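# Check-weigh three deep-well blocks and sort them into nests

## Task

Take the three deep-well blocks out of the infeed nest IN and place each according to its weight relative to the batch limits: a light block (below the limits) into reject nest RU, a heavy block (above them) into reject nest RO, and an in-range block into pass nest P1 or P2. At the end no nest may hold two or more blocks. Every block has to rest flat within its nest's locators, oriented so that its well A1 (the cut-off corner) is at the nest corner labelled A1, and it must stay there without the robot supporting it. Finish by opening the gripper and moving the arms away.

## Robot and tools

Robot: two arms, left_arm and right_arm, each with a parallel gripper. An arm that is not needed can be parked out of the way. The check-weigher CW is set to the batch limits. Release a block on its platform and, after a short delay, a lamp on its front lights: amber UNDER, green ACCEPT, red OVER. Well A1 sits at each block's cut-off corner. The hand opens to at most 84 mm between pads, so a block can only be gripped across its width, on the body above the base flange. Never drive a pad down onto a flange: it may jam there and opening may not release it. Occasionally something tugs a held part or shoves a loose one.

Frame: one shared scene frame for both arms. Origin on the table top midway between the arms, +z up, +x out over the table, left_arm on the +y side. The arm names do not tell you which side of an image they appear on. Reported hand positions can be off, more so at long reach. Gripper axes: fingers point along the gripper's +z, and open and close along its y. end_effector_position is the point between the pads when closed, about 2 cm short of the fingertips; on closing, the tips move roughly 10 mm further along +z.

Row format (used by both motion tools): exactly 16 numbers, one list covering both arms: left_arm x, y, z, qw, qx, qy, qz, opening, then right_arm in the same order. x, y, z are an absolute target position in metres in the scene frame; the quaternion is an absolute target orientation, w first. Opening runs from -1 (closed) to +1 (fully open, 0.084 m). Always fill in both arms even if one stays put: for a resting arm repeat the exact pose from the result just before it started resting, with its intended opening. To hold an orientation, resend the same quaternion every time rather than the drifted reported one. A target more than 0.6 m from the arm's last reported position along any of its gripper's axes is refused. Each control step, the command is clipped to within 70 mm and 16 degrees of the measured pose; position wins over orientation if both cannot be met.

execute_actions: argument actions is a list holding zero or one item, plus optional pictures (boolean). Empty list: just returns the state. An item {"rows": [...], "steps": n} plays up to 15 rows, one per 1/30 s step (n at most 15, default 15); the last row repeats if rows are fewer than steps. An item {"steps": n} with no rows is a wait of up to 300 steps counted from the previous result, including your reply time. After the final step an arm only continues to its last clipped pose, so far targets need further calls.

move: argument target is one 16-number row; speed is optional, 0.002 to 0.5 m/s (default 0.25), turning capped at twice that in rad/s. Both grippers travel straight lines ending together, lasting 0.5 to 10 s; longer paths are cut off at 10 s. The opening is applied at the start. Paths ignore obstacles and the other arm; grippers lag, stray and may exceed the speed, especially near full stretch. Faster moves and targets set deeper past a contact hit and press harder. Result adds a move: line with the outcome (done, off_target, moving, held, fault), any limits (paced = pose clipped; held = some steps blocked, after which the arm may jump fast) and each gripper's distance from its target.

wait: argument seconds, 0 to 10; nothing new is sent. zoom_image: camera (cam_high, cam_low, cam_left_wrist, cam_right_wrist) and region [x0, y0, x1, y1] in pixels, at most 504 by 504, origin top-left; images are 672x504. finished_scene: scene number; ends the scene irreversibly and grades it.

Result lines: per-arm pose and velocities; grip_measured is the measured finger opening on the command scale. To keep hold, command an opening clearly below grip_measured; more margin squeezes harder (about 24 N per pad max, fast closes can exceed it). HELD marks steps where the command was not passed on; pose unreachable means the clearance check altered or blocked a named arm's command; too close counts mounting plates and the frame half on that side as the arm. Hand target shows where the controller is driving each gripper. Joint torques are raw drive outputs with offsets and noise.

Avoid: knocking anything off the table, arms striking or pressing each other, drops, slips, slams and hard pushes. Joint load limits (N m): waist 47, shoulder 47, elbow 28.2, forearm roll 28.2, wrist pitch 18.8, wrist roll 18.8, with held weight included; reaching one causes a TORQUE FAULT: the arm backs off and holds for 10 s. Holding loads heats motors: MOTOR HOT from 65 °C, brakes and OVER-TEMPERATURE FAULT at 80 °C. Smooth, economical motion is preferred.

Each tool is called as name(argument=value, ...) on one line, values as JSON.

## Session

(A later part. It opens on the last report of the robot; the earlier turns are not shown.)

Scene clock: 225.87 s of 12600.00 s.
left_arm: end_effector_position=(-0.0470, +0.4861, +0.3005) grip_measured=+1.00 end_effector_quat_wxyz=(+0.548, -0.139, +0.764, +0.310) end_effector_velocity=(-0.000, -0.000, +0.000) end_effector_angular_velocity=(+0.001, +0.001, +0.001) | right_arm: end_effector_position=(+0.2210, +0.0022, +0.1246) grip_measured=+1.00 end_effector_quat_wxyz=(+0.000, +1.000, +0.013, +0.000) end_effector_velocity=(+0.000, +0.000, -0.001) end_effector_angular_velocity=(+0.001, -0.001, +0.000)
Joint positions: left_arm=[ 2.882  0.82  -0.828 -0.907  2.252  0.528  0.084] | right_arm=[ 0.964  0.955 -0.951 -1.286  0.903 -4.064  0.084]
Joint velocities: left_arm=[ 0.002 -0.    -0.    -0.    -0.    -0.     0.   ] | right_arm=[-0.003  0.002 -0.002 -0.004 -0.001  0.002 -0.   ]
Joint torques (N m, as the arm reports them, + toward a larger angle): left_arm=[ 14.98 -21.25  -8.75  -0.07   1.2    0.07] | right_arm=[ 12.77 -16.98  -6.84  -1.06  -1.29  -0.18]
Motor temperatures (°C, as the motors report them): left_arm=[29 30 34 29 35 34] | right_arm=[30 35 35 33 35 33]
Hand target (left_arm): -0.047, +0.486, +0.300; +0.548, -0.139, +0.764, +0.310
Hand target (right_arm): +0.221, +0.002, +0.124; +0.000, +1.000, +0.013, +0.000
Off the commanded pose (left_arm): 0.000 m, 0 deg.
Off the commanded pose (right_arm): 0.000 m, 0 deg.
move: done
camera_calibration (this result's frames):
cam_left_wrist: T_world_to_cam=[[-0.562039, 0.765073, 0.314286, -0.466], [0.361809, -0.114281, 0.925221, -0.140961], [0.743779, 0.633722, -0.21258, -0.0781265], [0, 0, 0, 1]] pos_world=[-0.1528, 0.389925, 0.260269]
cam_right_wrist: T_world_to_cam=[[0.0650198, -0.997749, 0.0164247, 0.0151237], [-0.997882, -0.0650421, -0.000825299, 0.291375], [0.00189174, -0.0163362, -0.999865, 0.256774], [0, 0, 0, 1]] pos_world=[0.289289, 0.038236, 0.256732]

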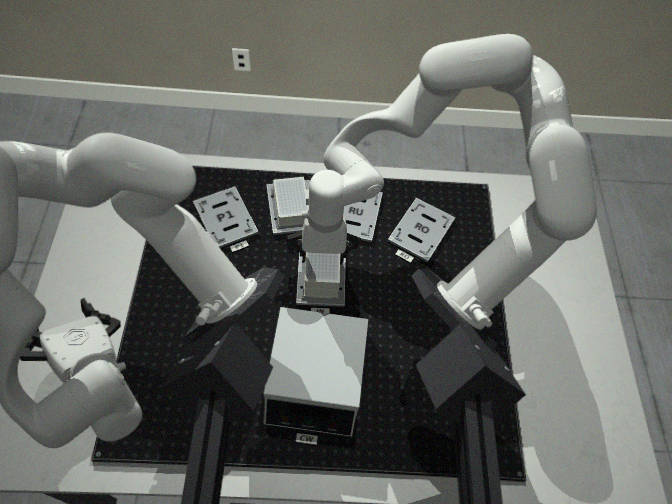

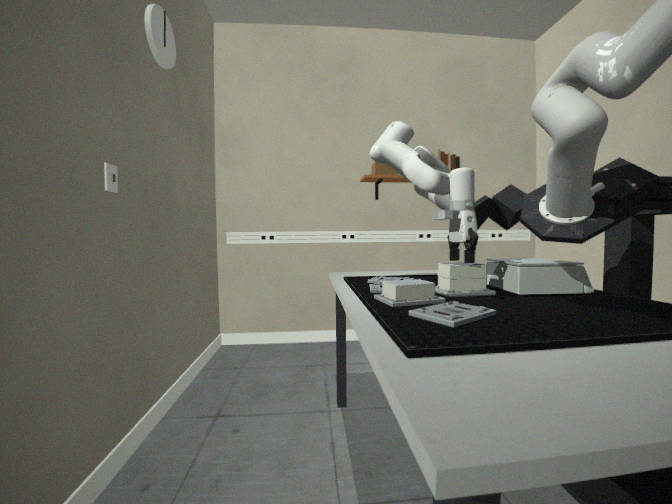

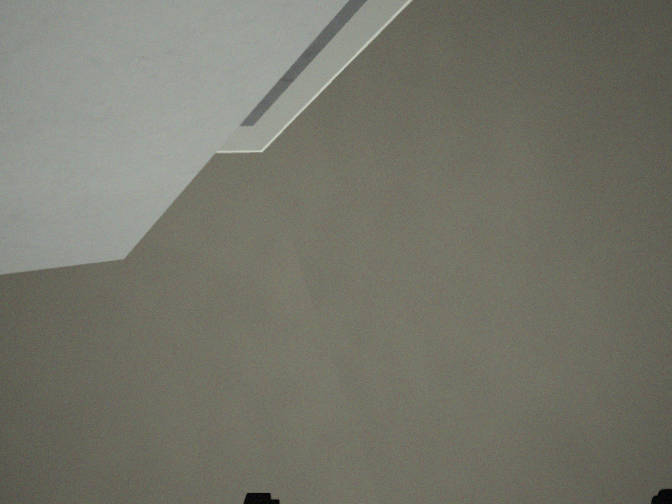

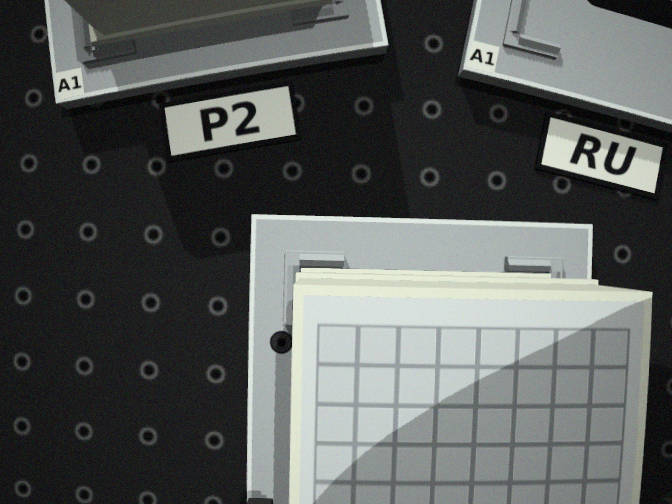

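move(target=[-0.047,0.4861,0.3005,0.548,-0.139,0.764,0.310,1,0.2207,0.0021,0.0925,0,0.99991,0.0135,0,1], speed=0.015)

execute_actions(actions=[{"rows":[[-0.047,0.4861,0.3005,0.548,-0.139,0.764,0.310,1,0.2207,0.0021,0.0925,0,0.99991,0.0135,0,-1]]}], pictures=false)

move(target=[-0.047,0.4861,0.3005,0.548,-0.139,0.764,0.310,1,0.2207,0.0021,0.17,0,0.99991,0.0135,0,-1], speed=0.06)

move(target=[-0.047,0.4861,0.3005,0.548,-0.139,0.764,0.310,1,-0.015,0.0,0.16,0,0.99991,0.0135,0,-1], speed=0.15)

move(target=[-0.047,0.4861,0.3005,0.548,-0.139,0.764,0.310,1,-0.015,0.0,0.1413,0,0.99991,0.0135,0,-1], speed=0.01)

execute_actions(actions=[{"rows":[[-0.047,0.4861,0.3005,0.548,-0.139,0.764,0.310,1,-0.015,0.0,0.1413,0,0.99991,0.0135,0,1]]}], pictures=false)

wait(seconds=2)

Scene clock: 254.80 s of 12600.00 s.
left_arm: end_effector_position=(-0.0470, +0.4861, +0.3005) grip_measured=+1.00 end_effector_quat_wxyz=(+0.548, -0.139, +0.764, +0.310) end_effector_velocity=(+0.000, +0.000, +0.000) end_effector_angular_velocity=(-0.000, -0.002, -0.001) | right_arm: end_effector_position=(+0.2208, +0.0021, +0.0926) grip_measured=+1.00 end_effector_quat_wxyz=(+0.000, +1.000, +0.013, +0.000) end_effector_velocity=(+0.001, +0.000, -0.001) end_effector_angular_velocity=(+0.001, -0.002, -0.001)
Joint positions: left_arm=[ 2.882  0.82  -0.828 -0.907  2.252  0.528  0.084] | right_arm=[ 0.89   1.021 -0.985 -1.385  0.897 -4.024  0.084]
Joint velocities: left_arm=[-0.001 -0.    -0.     0.     0.001 -0.     0.   ] | right_arm=[-0.003  0.003 -0.003 -0.006  0.001  0.003  0.   ]
Joint torques (N m, as the arm reports them, + toward a larger angle): left_arm=[ 14.61 -21.51  -8.4   -0.18   1.12  -0.08] | right_arm=[ 13.72 -16.76  -5.8   -0.66  -1.2    0.06]
Motor temperatures (°C, as the motors report them): left_arm=[29 30 34 29 35 34] | right_arm=[30 35 35 33 35 33]
Hand target (left_arm): -0.047, +0.486, +0.301; +0.548, -0.139, +0.764, +0.310
Hand target (right_arm): +0.221, +0.002, +0.092; +0.000, +1.000, +0.013, +0.000
Off the commanded pose (left_arm): 0.000 m, 0 deg.
Off the commanded pose (right_arm): 0.000 m, 0 deg.
After step 90, 23.50 s passed at rest.
move: done
camera_calibration (this result's frames):
cam_left_wrist: T_world_to_cam=[[-0.562039, 0.765073, 0.314286, -0.466], [0.361809, -0.114281, 0.925221, -0.140961], [0.743779, 0.633722, -0.21258, -0.0781263], [0, 0, 0, 1]] pos_world=[-0.1528, 0.389925, 0.260269]
cam_right_wrist: T_world_to_cam=[[0.0649966, -0.997749, 0.0164737, 0.0155472], [-0.997883, -0.0650206, -0.000926382, 0.291089], [0.00199543, -0.0163786, -0.999864, 0.224716], [0, 0, 0, 1]] pos_world=[0.289014, 0.0381195, 0.224699]

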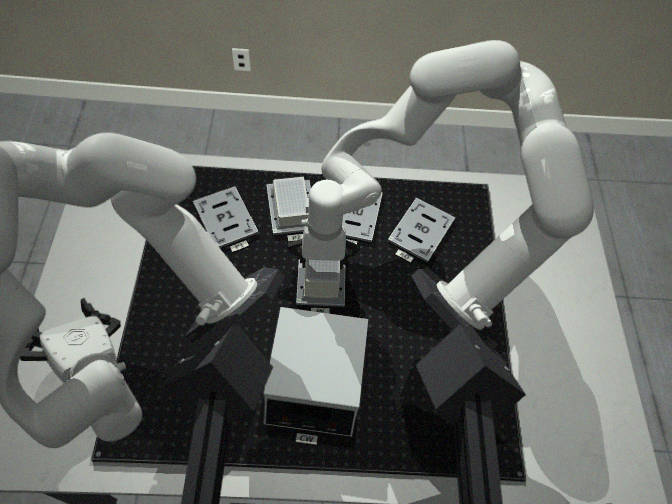

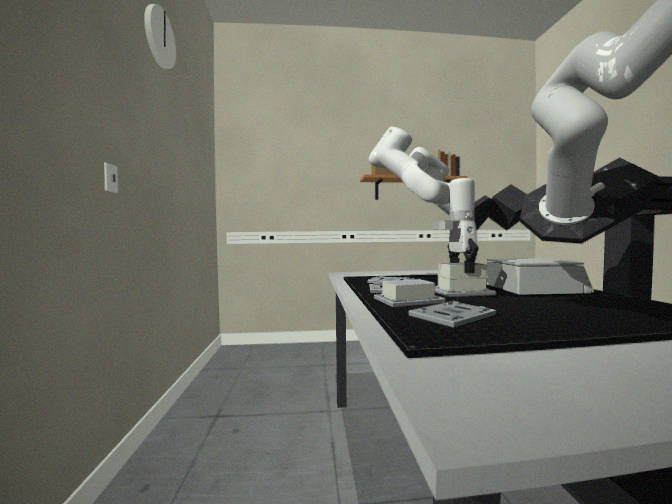

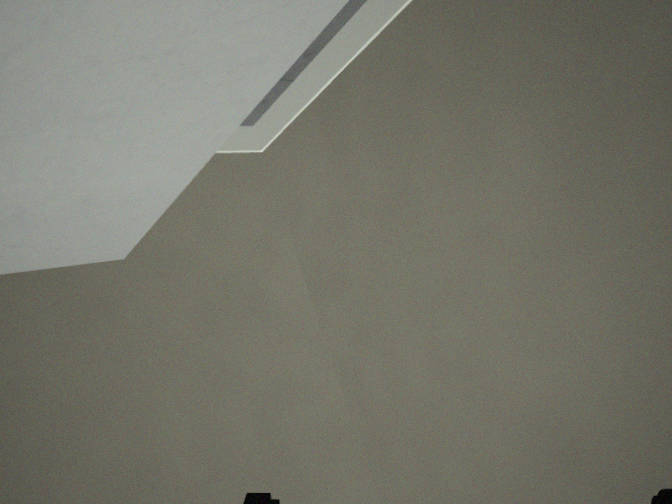

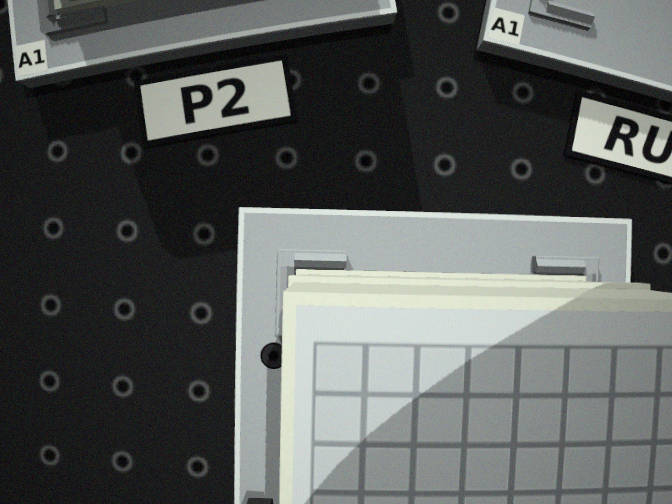

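Scene clock: 255.30 s of 12600.00 s.
left_arm: end_effector_position=(-0.0470, +0.4861, +0.3005) grip_measured=+1.00 end_effector_quat_wxyz=(+0.548, -0.139, +0.764, +0.310) end_effector_velocity=(-0.000, -0.000, +0.000) end_effector_angular_velocity=(+0.000, +0.001, +0.000) | right_arm: end_effector_position=(+0.2209, +0.0022, +0.0926) grip_measured=+0.96 end_effector_quat_wxyz=(-0.000, +1.000, +0.013, +0.000) end_effector_velocity=(+0.000, -0.000, -0.000) end_effector_angular_velocity=(-0.001, -0.001, +0.001)
Joint positions: left_arm=[ 2.882  0.82  -0.828 -0.907  2.252  0.528  0.084] | right_arm=[ 0.89   1.021 -0.986 -1.385  0.896 -4.024  0.083]
Joint velocities: left_arm=[ 0.001  0.    -0.     0.    -0.    -0.     0.   ] | right_arm=[-0.     0.     0.    -0.     0.002 -0.001  0.   ]
Joint torques (N m, as the arm reports them, + toward a larger angle): left_arm=[ 14.96 -21.37  -8.54  -0.26   1.16   0.15] | right_arm=[ 11.73 -15.98  -5.4   -1.21  -1.5   -0.08]
Motor temperatures (°C, as the motors report them): left_arm=[29 30 34 29 35 34] | right_arm=[30 35 35 33 35 33]
Hand target (left_arm): -0.047, +0.486, +0.301; +0.548, -0.139, +0.764, +0.310
Hand target (right_arm): +0.221, +0.002, +0.092; -0.000, +1.000, +0.014, +0.000
Off the commanded pose (left_arm): 0.000 m, 0 deg.
Off the commanded pose (right_arm): 0.000 m, 0 deg.
Steps of this call (steps 1 to 15: all 15 steps of this action). Readings (end_effector_position):
1: left_arm (-0.0470, +0.4861, +0.3005) | right_arm (+0.2208, +0.0021, +0.0925)
2: left_arm (-0.0470, +0.4861, +0.3005) | right_arm (+0.2209, +0.0022, +0.0927)
4: left_arm (-0.0470, +0.4861, +0.3005) | right_arm (+0.2209, +0.0022, +0.0927)
8: left_arm (-0.0470, +0.4861, +0.3005) | right_arm (+0.2209, +0.0022, +0.0926)
15: the state above

Scene clock: 257.23 s of 12600.00 s.
left_arm: end_effector_position=(-0.0470, +0.4861, +0.3005) grip_measured=+1.00 end_effector_quat_wxyz=(+0.548, -0.139, +0.764, +0.310) end_effector_velocity=(-0.000, +0.000, +0.000) end_effector_angular_velocity=(-0.000, -0.001, +0.000) | right_arm: end_effector_position=(+0.2204, +0.0020, +0.1699) grip_measured=+0.96 end_effector_quat_wxyz=(+0.000, +1.000, +0.014, -0.000) end_effector_velocity=(-0.000, -0.000, +0.002) end_effector_angular_velocity=(-0.001, +0.000, +0.002)
Joint positions: left_arm=[ 2.882  0.82  -0.828 -0.907  2.252  0.528  0.084] | right_arm=[ 1.068  0.865 -0.916 -1.142  0.924 -4.129  0.083]
Joint velocities: left_arm=[-0.     0.    -0.    -0.     0.001 -0.001 -0.   ] | right_arm=[ 0.005 -0.004  0.001  0.008  0.002 -0.006  0.   ]
Joint torques (N m, as the arm reports them, + toward a larger angle): left_arm=[ 14.55 -21.88  -8.7   -0.07   1.31   0.05] | right_arm=[ 12.35 -18.1   -9.    -1.24  -1.38  -0.29]
Motor temperatures (°C, as the motors report them): left_arm=[29 30 34 29 35 34] | right_arm=[30 35 35 33 35 33]
Hand target (left_arm): -0.047, +0.486, +0.300; +0.548, -0.139, +0.764, +0.310
Hand target (right_arm): +0.221, +0.002, +0.170; -0.000, +1.000, +0.014, -0.000
Off the commanded pose (left_arm): 0.000 m, 0 deg.
Off the commanded pose (right_arm): 0.000 m, 0 deg.
move: done
camera_calibration (this result's frames):
cam_left_wrist: T_world_to_cam=[[-0.562039, 0.765073, 0.314286, -0.466], [0.361809, -0.114281, 0.925221, -0.140961], [0.743779, 0.633722, -0.21258, -0.0781265], [0, 0, 0, 1]] pos_world=[-0.1528, 0.389925, 0.260269]
cam_right_wrist: T_world_to_cam=[[0.0652563, -0.997732, 0.0165276, 0.0141379], [-0.997868, -0.065267, -0.000111933, 0.290662], [0.00119039, -0.0164851, -0.999863, 0.302164], [0, 0, 0, 1]] pos_world=[0.28876, 0.0380576, 0.301922]

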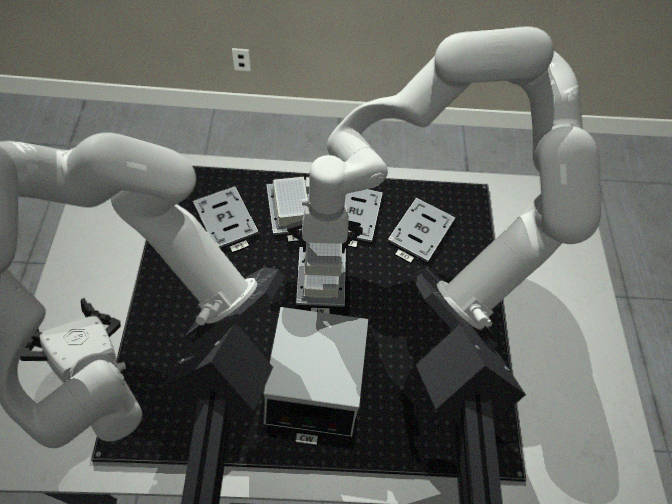

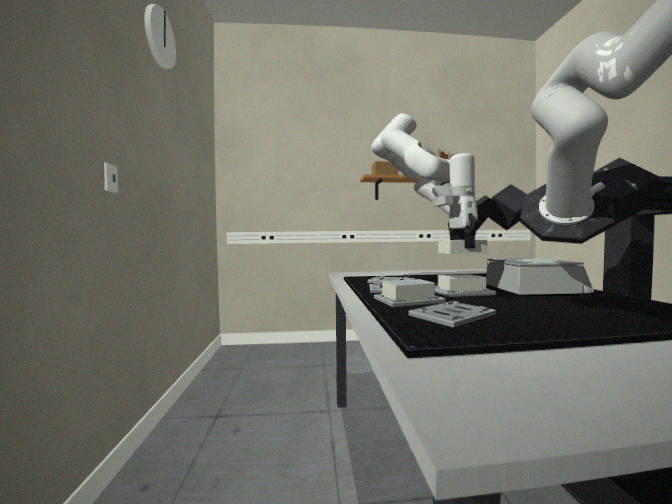

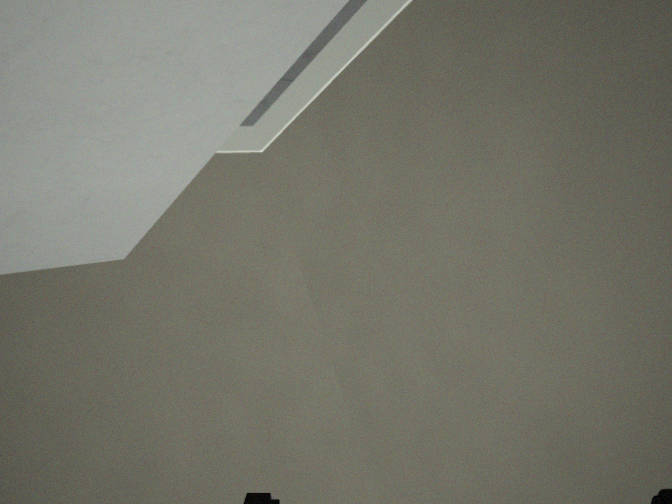

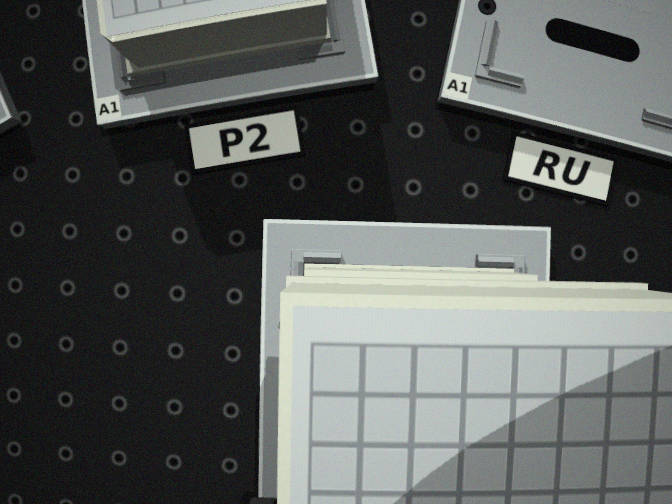

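Scene clock: 259.37 s of 12600.00 s.
left_arm: end_effector_position=(-0.0470, +0.4861, +0.3005) grip_measured=+1.00 end_effector_quat_wxyz=(+0.548, -0.139, +0.764, +0.310) end_effector_velocity=(-0.000, -0.000, -0.001) end_effector_angular_velocity=(-0.001, +0.003, -0.000) | right_arm: end_effector_position=(-0.0155, +0.0008, +0.1604) grip_measured=+0.96 end_effector_quat_wxyz=(-0.001, +1.000, +0.014, -0.001) end_effector_velocity=(-0.002, -0.001, -0.000) end_effector_angular_velocity=(-0.005, -0.002, +0.001)
Joint positions: left_arm=[ 2.882  0.82  -0.828 -0.907  2.252  0.528  0.084] | right_arm=[ 1.615  1.266 -0.987 -0.814  0.691 -3.812  0.083]
Joint velocities: left_arm=[ 0.    -0.    -0.    -0.001 -0.003  0.    -0.   ] | right_arm=[ 0.009  0.004 -0.003  0.014  0.001 -0.006  0.   ]
Joint torques (N m, as the arm reports them, + toward a larger angle): left_arm=[ 14.56 -21.51  -8.67  -0.12   1.23  -0.13] | right_arm=[  6.98 -24.44 -11.78  -1.04  -1.29  -0.09]
Motor temperatures (°C, as the motors report them): left_arm=[29 30 34 29 35 34] | right_arm=[30 35 35 33 35 33]
Hand target (left_arm): -0.047, +0.486, +0.301; +0.548, -0.139, +0.764, +0.310
Hand target (right_arm): -0.016, +0.001, +0.160; -0.001, +1.000, +0.014, -0.001
Off the commanded pose (left_arm): 0.000 m, 0 deg.
Off the commanded pose (right_arm): 0.001 m, 0 deg.
move: done
camera_calibration (this result's frames):
cam_left_wrist: T_world_to_cam=[[-0.562039, 0.765073, 0.314286, -0.466], [0.361809, -0.114281, 0.925221, -0.140961], [0.743779, 0.633722, -0.21258, -0.0781263], [0, 0, 0, 1]] pos_world=[-0.1528, 0.389925, 0.260269]
cam_right_wrist: T_world_to_cam=[[0.0657022, -0.99773, 0.014758, 0.0287787], [-0.997839, -0.0657027, 0.000451022, 0.055044], [0.000519646, -0.0147558, -0.999891, 0.292993], [0, 0, 0, 1]] pos_world=[0.052882, 0.0366533, 0.292511]

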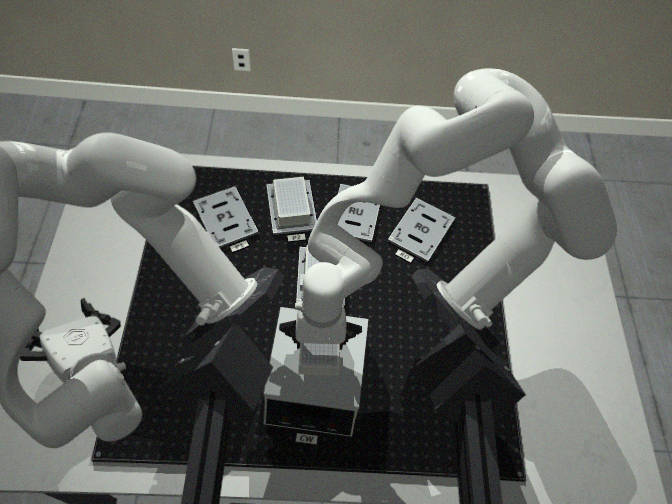

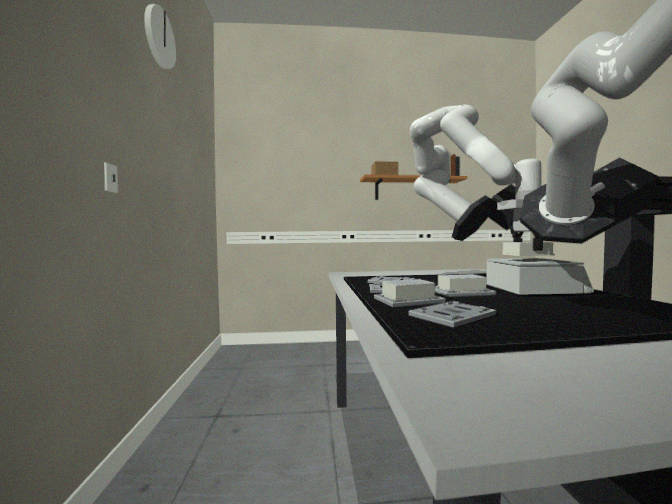

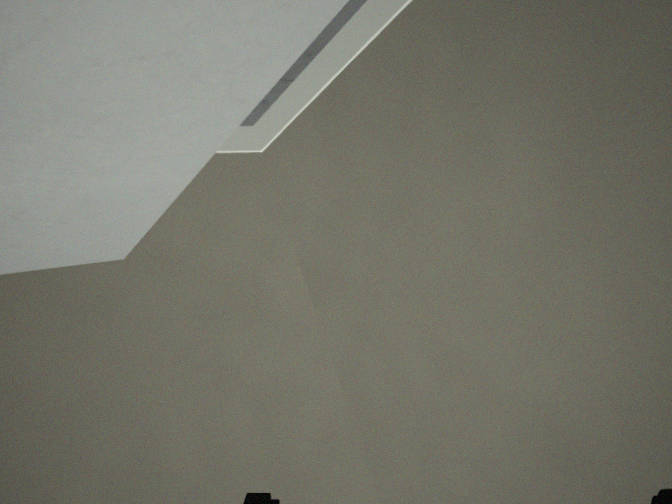

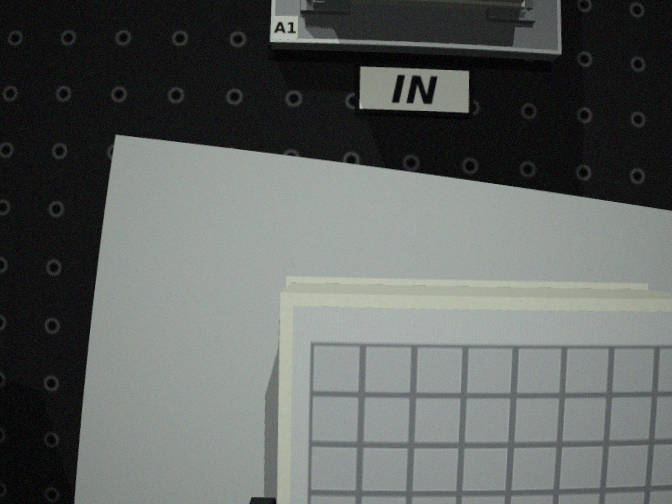

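Scene clock: 261.50 s of 12600.00 s.
left_arm: end_effector_position=(-0.0470, +0.4861, +0.3005) grip_measured=+1.00 end_effector_quat_wxyz=(+0.548, -0.139, +0.764, +0.310) end_effector_velocity=(-0.000, -0.000, +0.000) end_effector_angular_velocity=(-0.000, +0.001, +0.001) | right_arm: end_effector_position=(-0.0150, +0.0000, +0.1414) grip_measured=+0.96 end_effector_quat_wxyz=(+0.000, +1.000, +0.013, +0.000) end_effector_velocity=(-0.000, +0.001, -0.002) end_effector_angular_velocity=(+0.002, +0.002, +0.000)
Joint positions: left_arm=[ 2.882  0.82  -0.828 -0.907  2.252  0.528  0.084] | right_arm=[ 1.571  1.311 -1.002 -0.893  0.683 -3.762  0.083]
Joint velocities: left_arm=[ 0.002  0.    -0.     0.    -0.001 -0.001  0.   ] | right_arm=[-0.005  0.005 -0.002 -0.01  -0.003  0.006 -0.   ]
Joint torques (N m, as the arm reports them, + toward a larger angle): left_arm=[ 14.7  -21.27  -8.46   0.06   1.25   0.06] | right_arm=[  7.4  -24.67 -11.38  -0.75  -1.24  -0.24]
Motor temperatures (°C, as the motors report them): left_arm=[29 30 34 29 35 34] | right_arm=[30 35 35 33 35 33]
Hand target (left_arm): -0.047, +0.486, +0.301; +0.548, -0.139, +0.764, +0.310
Hand target (right_arm): -0.015, +0.000, +0.141; -0.000, +1.000, +0.013, +0.000
Off the commanded pose (left_arm): 0.000 m, 0 deg.
Off the commanded pose (right_arm): 0.000 m, 0 deg.
move: done
camera_calibration (this result's frames):
cam_left_wrist: T_world_to_cam=[[-0.562039, 0.765073, 0.314286, -0.465999], [0.361809, -0.114281, 0.925221, -0.140961], [0.743778, 0.633722, -0.21258, -0.0781266], [0, 0, 0, 1]] pos_world=[-0.1528, 0.389925, 0.260269]
cam_right_wrist: T_world_to_cam=[[0.0650153, -0.997749, 0.0164481, 0.0279979], [-0.997882, -0.0650382, -0.00086057, 0.0557489], [0.00192839, -0.0163574, -0.999864, 0.274006], [0, 0, 0, 1]] pos_world=[0.0532822, 0.0360427, 0.273557]

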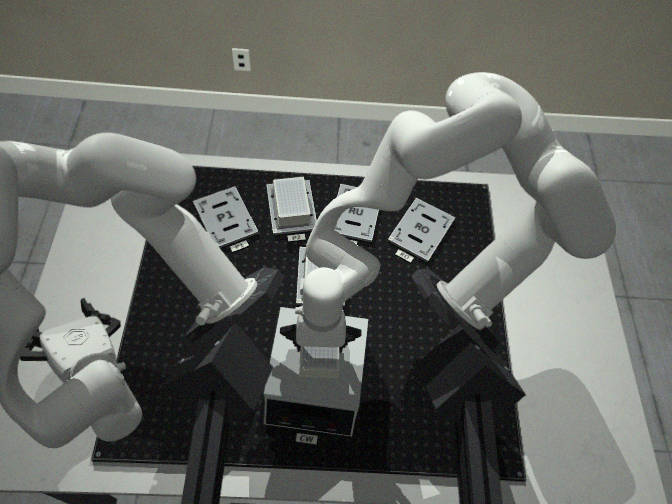

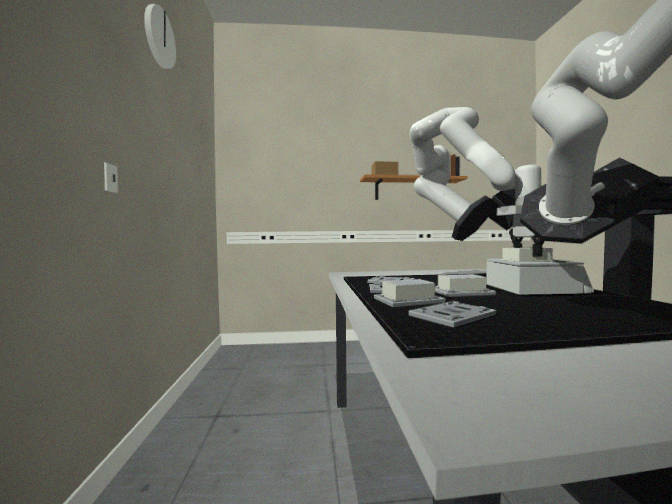

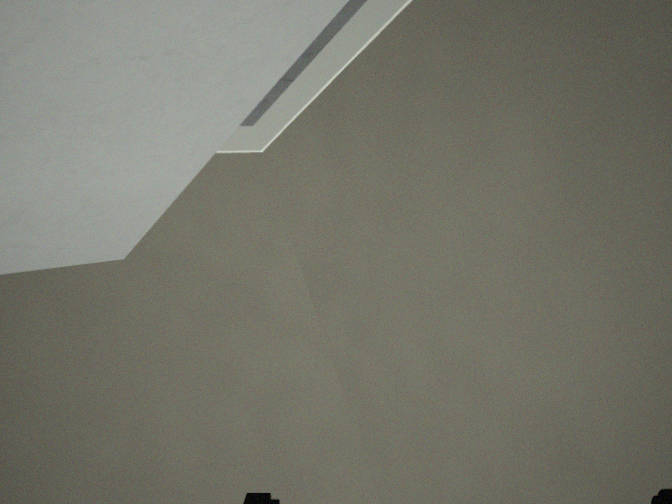

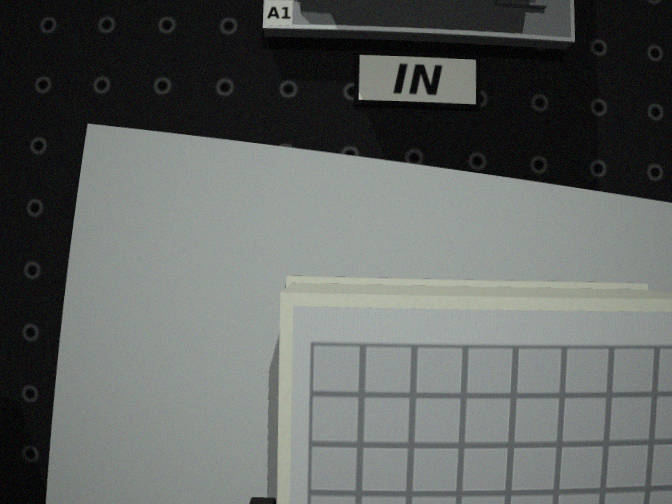

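Scene clock: 262.00 s of 12600.00 s.
left_arm: end_effector_position=(-0.0470, +0.4861, +0.3005) grip_measured=+1.00 end_effector_quat_wxyz=(+0.548, -0.139, +0.764, +0.310) end_effector_velocity=(-0.000, +0.000, +0.000) end_effector_angular_velocity=(+0.001, -0.001, +0.001) | right_arm: end_effector_position=(-0.0150, +0.0003, +0.1415) grip_measured=+1.00 end_effector_quat_wxyz=(-0.000, +1.000, +0.013, -0.000) end_effector_velocity=(-0.000, -0.001, -0.001) end_effector_angular_velocity=(-0.002, -0.000, +0.000)
Joint positions: left_arm=[ 2.882  0.82  -0.828 -0.907  2.252  0.528  0.084] | right_arm=[ 1.571  1.311 -1.002 -0.894  0.682 -3.762  0.084]
Joint velocities: left_arm=[ 0.001  0.     0.    -0.     0.001 -0.     0.   ] | right_arm=[-0.001  0.001  0.001 -0.     0.     0.     0.001]
Joint torques (N m, as the arm reports them, + toward a larger angle): left_arm=[ 14.69 -21.46  -8.64  -0.14   1.21   0.14] | right_arm=[  6.43 -22.89 -10.77  -0.87  -0.99  -0.21]
Motor temperatures (°C, as the motors report them): left_arm=[29 30 34 29 35 34] | right_arm=[30 35 35 33 35 33]
Hand target (left_arm): -0.047, +0.486, +0.300; +0.548, -0.139, +0.764, +0.310
Hand target (right_arm): -0.015, +0.000, +0.141; -0.000, +1.000, +0.013, +0.000
Off the commanded pose (left_arm): 0.000 m, 0 deg.
Off the commanded pose (right_arm): 0.000 m, 0 deg.
Steps of this call (steps 1 to 15: all 15 steps of this action). Readings (end_effector_position):
1: left_arm (-0.0470, +0.4861, +0.3005) | right_arm (-0.0150, +0.0000, +0.1414)
2: left_arm (-0.0470, +0.4861, +0.3005) | right_arm (-0.0150, +0.0001, +0.1414)
4: left_arm (-0.0470, +0.4861, +0.3005) | right_arm (-0.0150, +0.0001, +0.1414)
8: left_arm (-0.0470, +0.4861, +0.3005) | right_arm (-0.0150, +0.0001, +0.1414)
15: the state above

Scene clock: 264.00 s of 12600.00 s.
left_arm: end_effector_position=(-0.0470, +0.4861, +0.3005) grip_measured=+1.00 end_effector_quat_wxyz=(+0.548, -0.139, +0.764, +0.310) end_effector_velocity=(-0.000, -0.000, +0.000) end_effector_angular_velocity=(+0.001, +0.001, +0.001) | right_arm: end_effector_position=(-0.0150, +0.0000, +0.1413) grip_measured=+1.00 end_effector_quat_wxyz=(-0.000, +1.000, +0.013, +0.000) end_effector_velocity=(+0.000, +0.000, -0.000) end_effector_angular_velocity=(+0.000, -0.000, +0.001)
Joint positions: left_arm=[ 2.882  0.82  -0.828 -0.907  2.252  0.528  0.084] | right_arm=[ 1.571  1.311 -1.002 -0.894  0.682 -3.762  0.084]
Joint velocities: left_arm=[ 0.001  0.    -0.    -0.     0.     0.     0.   ] | right_arm=[-0.    -0.     0.    -0.001 -0.    -0.001  0.   ]
Joint torques (N m, as the arm reports them, + toward a larger angle): left_arm=[ 14.63 -21.77  -8.63  -0.16   1.14   0.04] | right_arm=[  6.54 -24.18 -10.51  -0.78  -1.21  -0.32]
Motor temperatures (°C, as the motors report them): left_arm=[29 30 34 29 35 34] | right_arm=[30 35 35 33 35 33]
Hand target (left_arm): -0.047, +0.486, +0.300; +0.548, -0.139, +0.764, +0.310
Hand target (right_arm): -0.015, +0.000, +0.141; -0.000, +1.000, +0.013, +0.000
Off the commanded pose (left_arm): 0.000 m, 0 deg.
Off the commanded pose (right_arm): 0.000 m, 0 deg.
Steps of this call (steps 1 to 60: nothing new was sent). Readings (end_effector_position):
1: left_arm (-0.0470, +0.4861, +0.3005) | right_arm (-0.0150, +0.0002, +0.1415)
2: left_arm (-0.0470, +0.4861, +0.3005) | right_arm (-0.0150, +0.0002, +0.1414)
4: left_arm (-0.0470, +0.4861, +0.3005) | right_arm (-0.0150, +0.0001, +0.1414)
8: left_arm (-0.0470, +0.4861, +0.3005) | right_arm (-0.0150, +0.0000, +0.1413)
60: the state above
camera_calibration (this result's frames):
cam_left_wrist: T_world_to_cam=[[-0.562039, 0.765073, 0.314286, -0.466], [0.361809, -0.114281, 0.925221, -0.140961], [0.743779, 0.633722, -0.21258, -0.0781264], [0, 0, 0, 1]] pos_world=[-0.1528, 0.389925, 0.260269]
cam_right_wrist: T_world_to_cam=[[0.0650269, -0.997749, 0.016405, 0.0279945], [-0.997882, -0.0650479, -0.000748562, 0.0557021], [0.00181399, -0.0163216, -0.999865, 0.273872], [0, 0, 0, 1]] pos_world=[0.0532669, 0.0360248, 0.273418]

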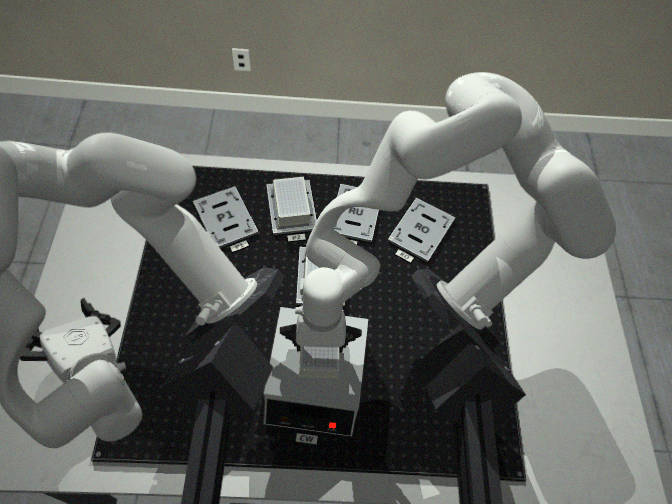

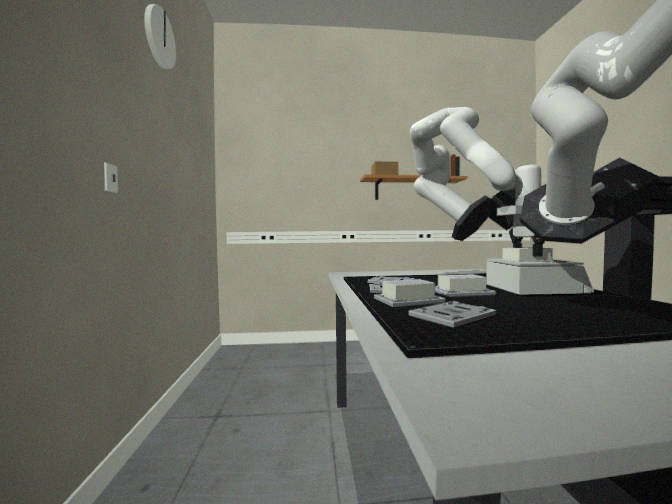

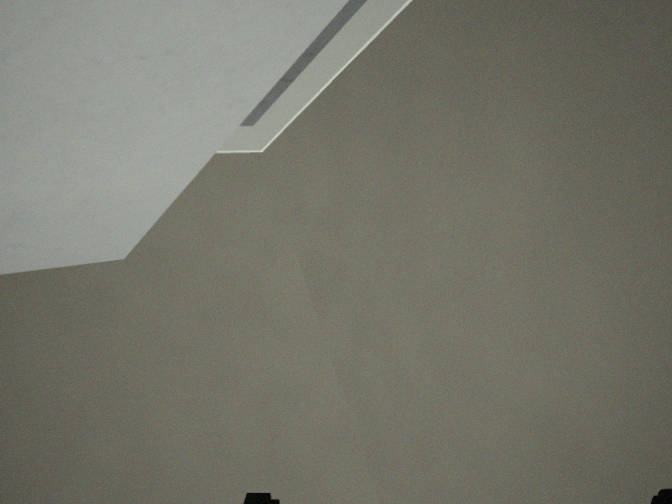

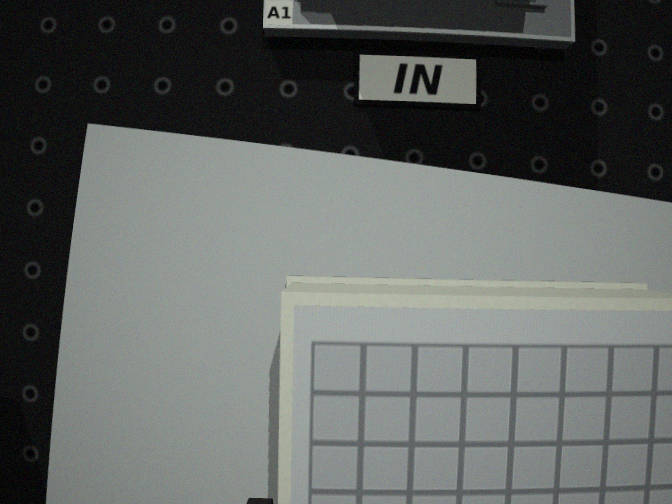

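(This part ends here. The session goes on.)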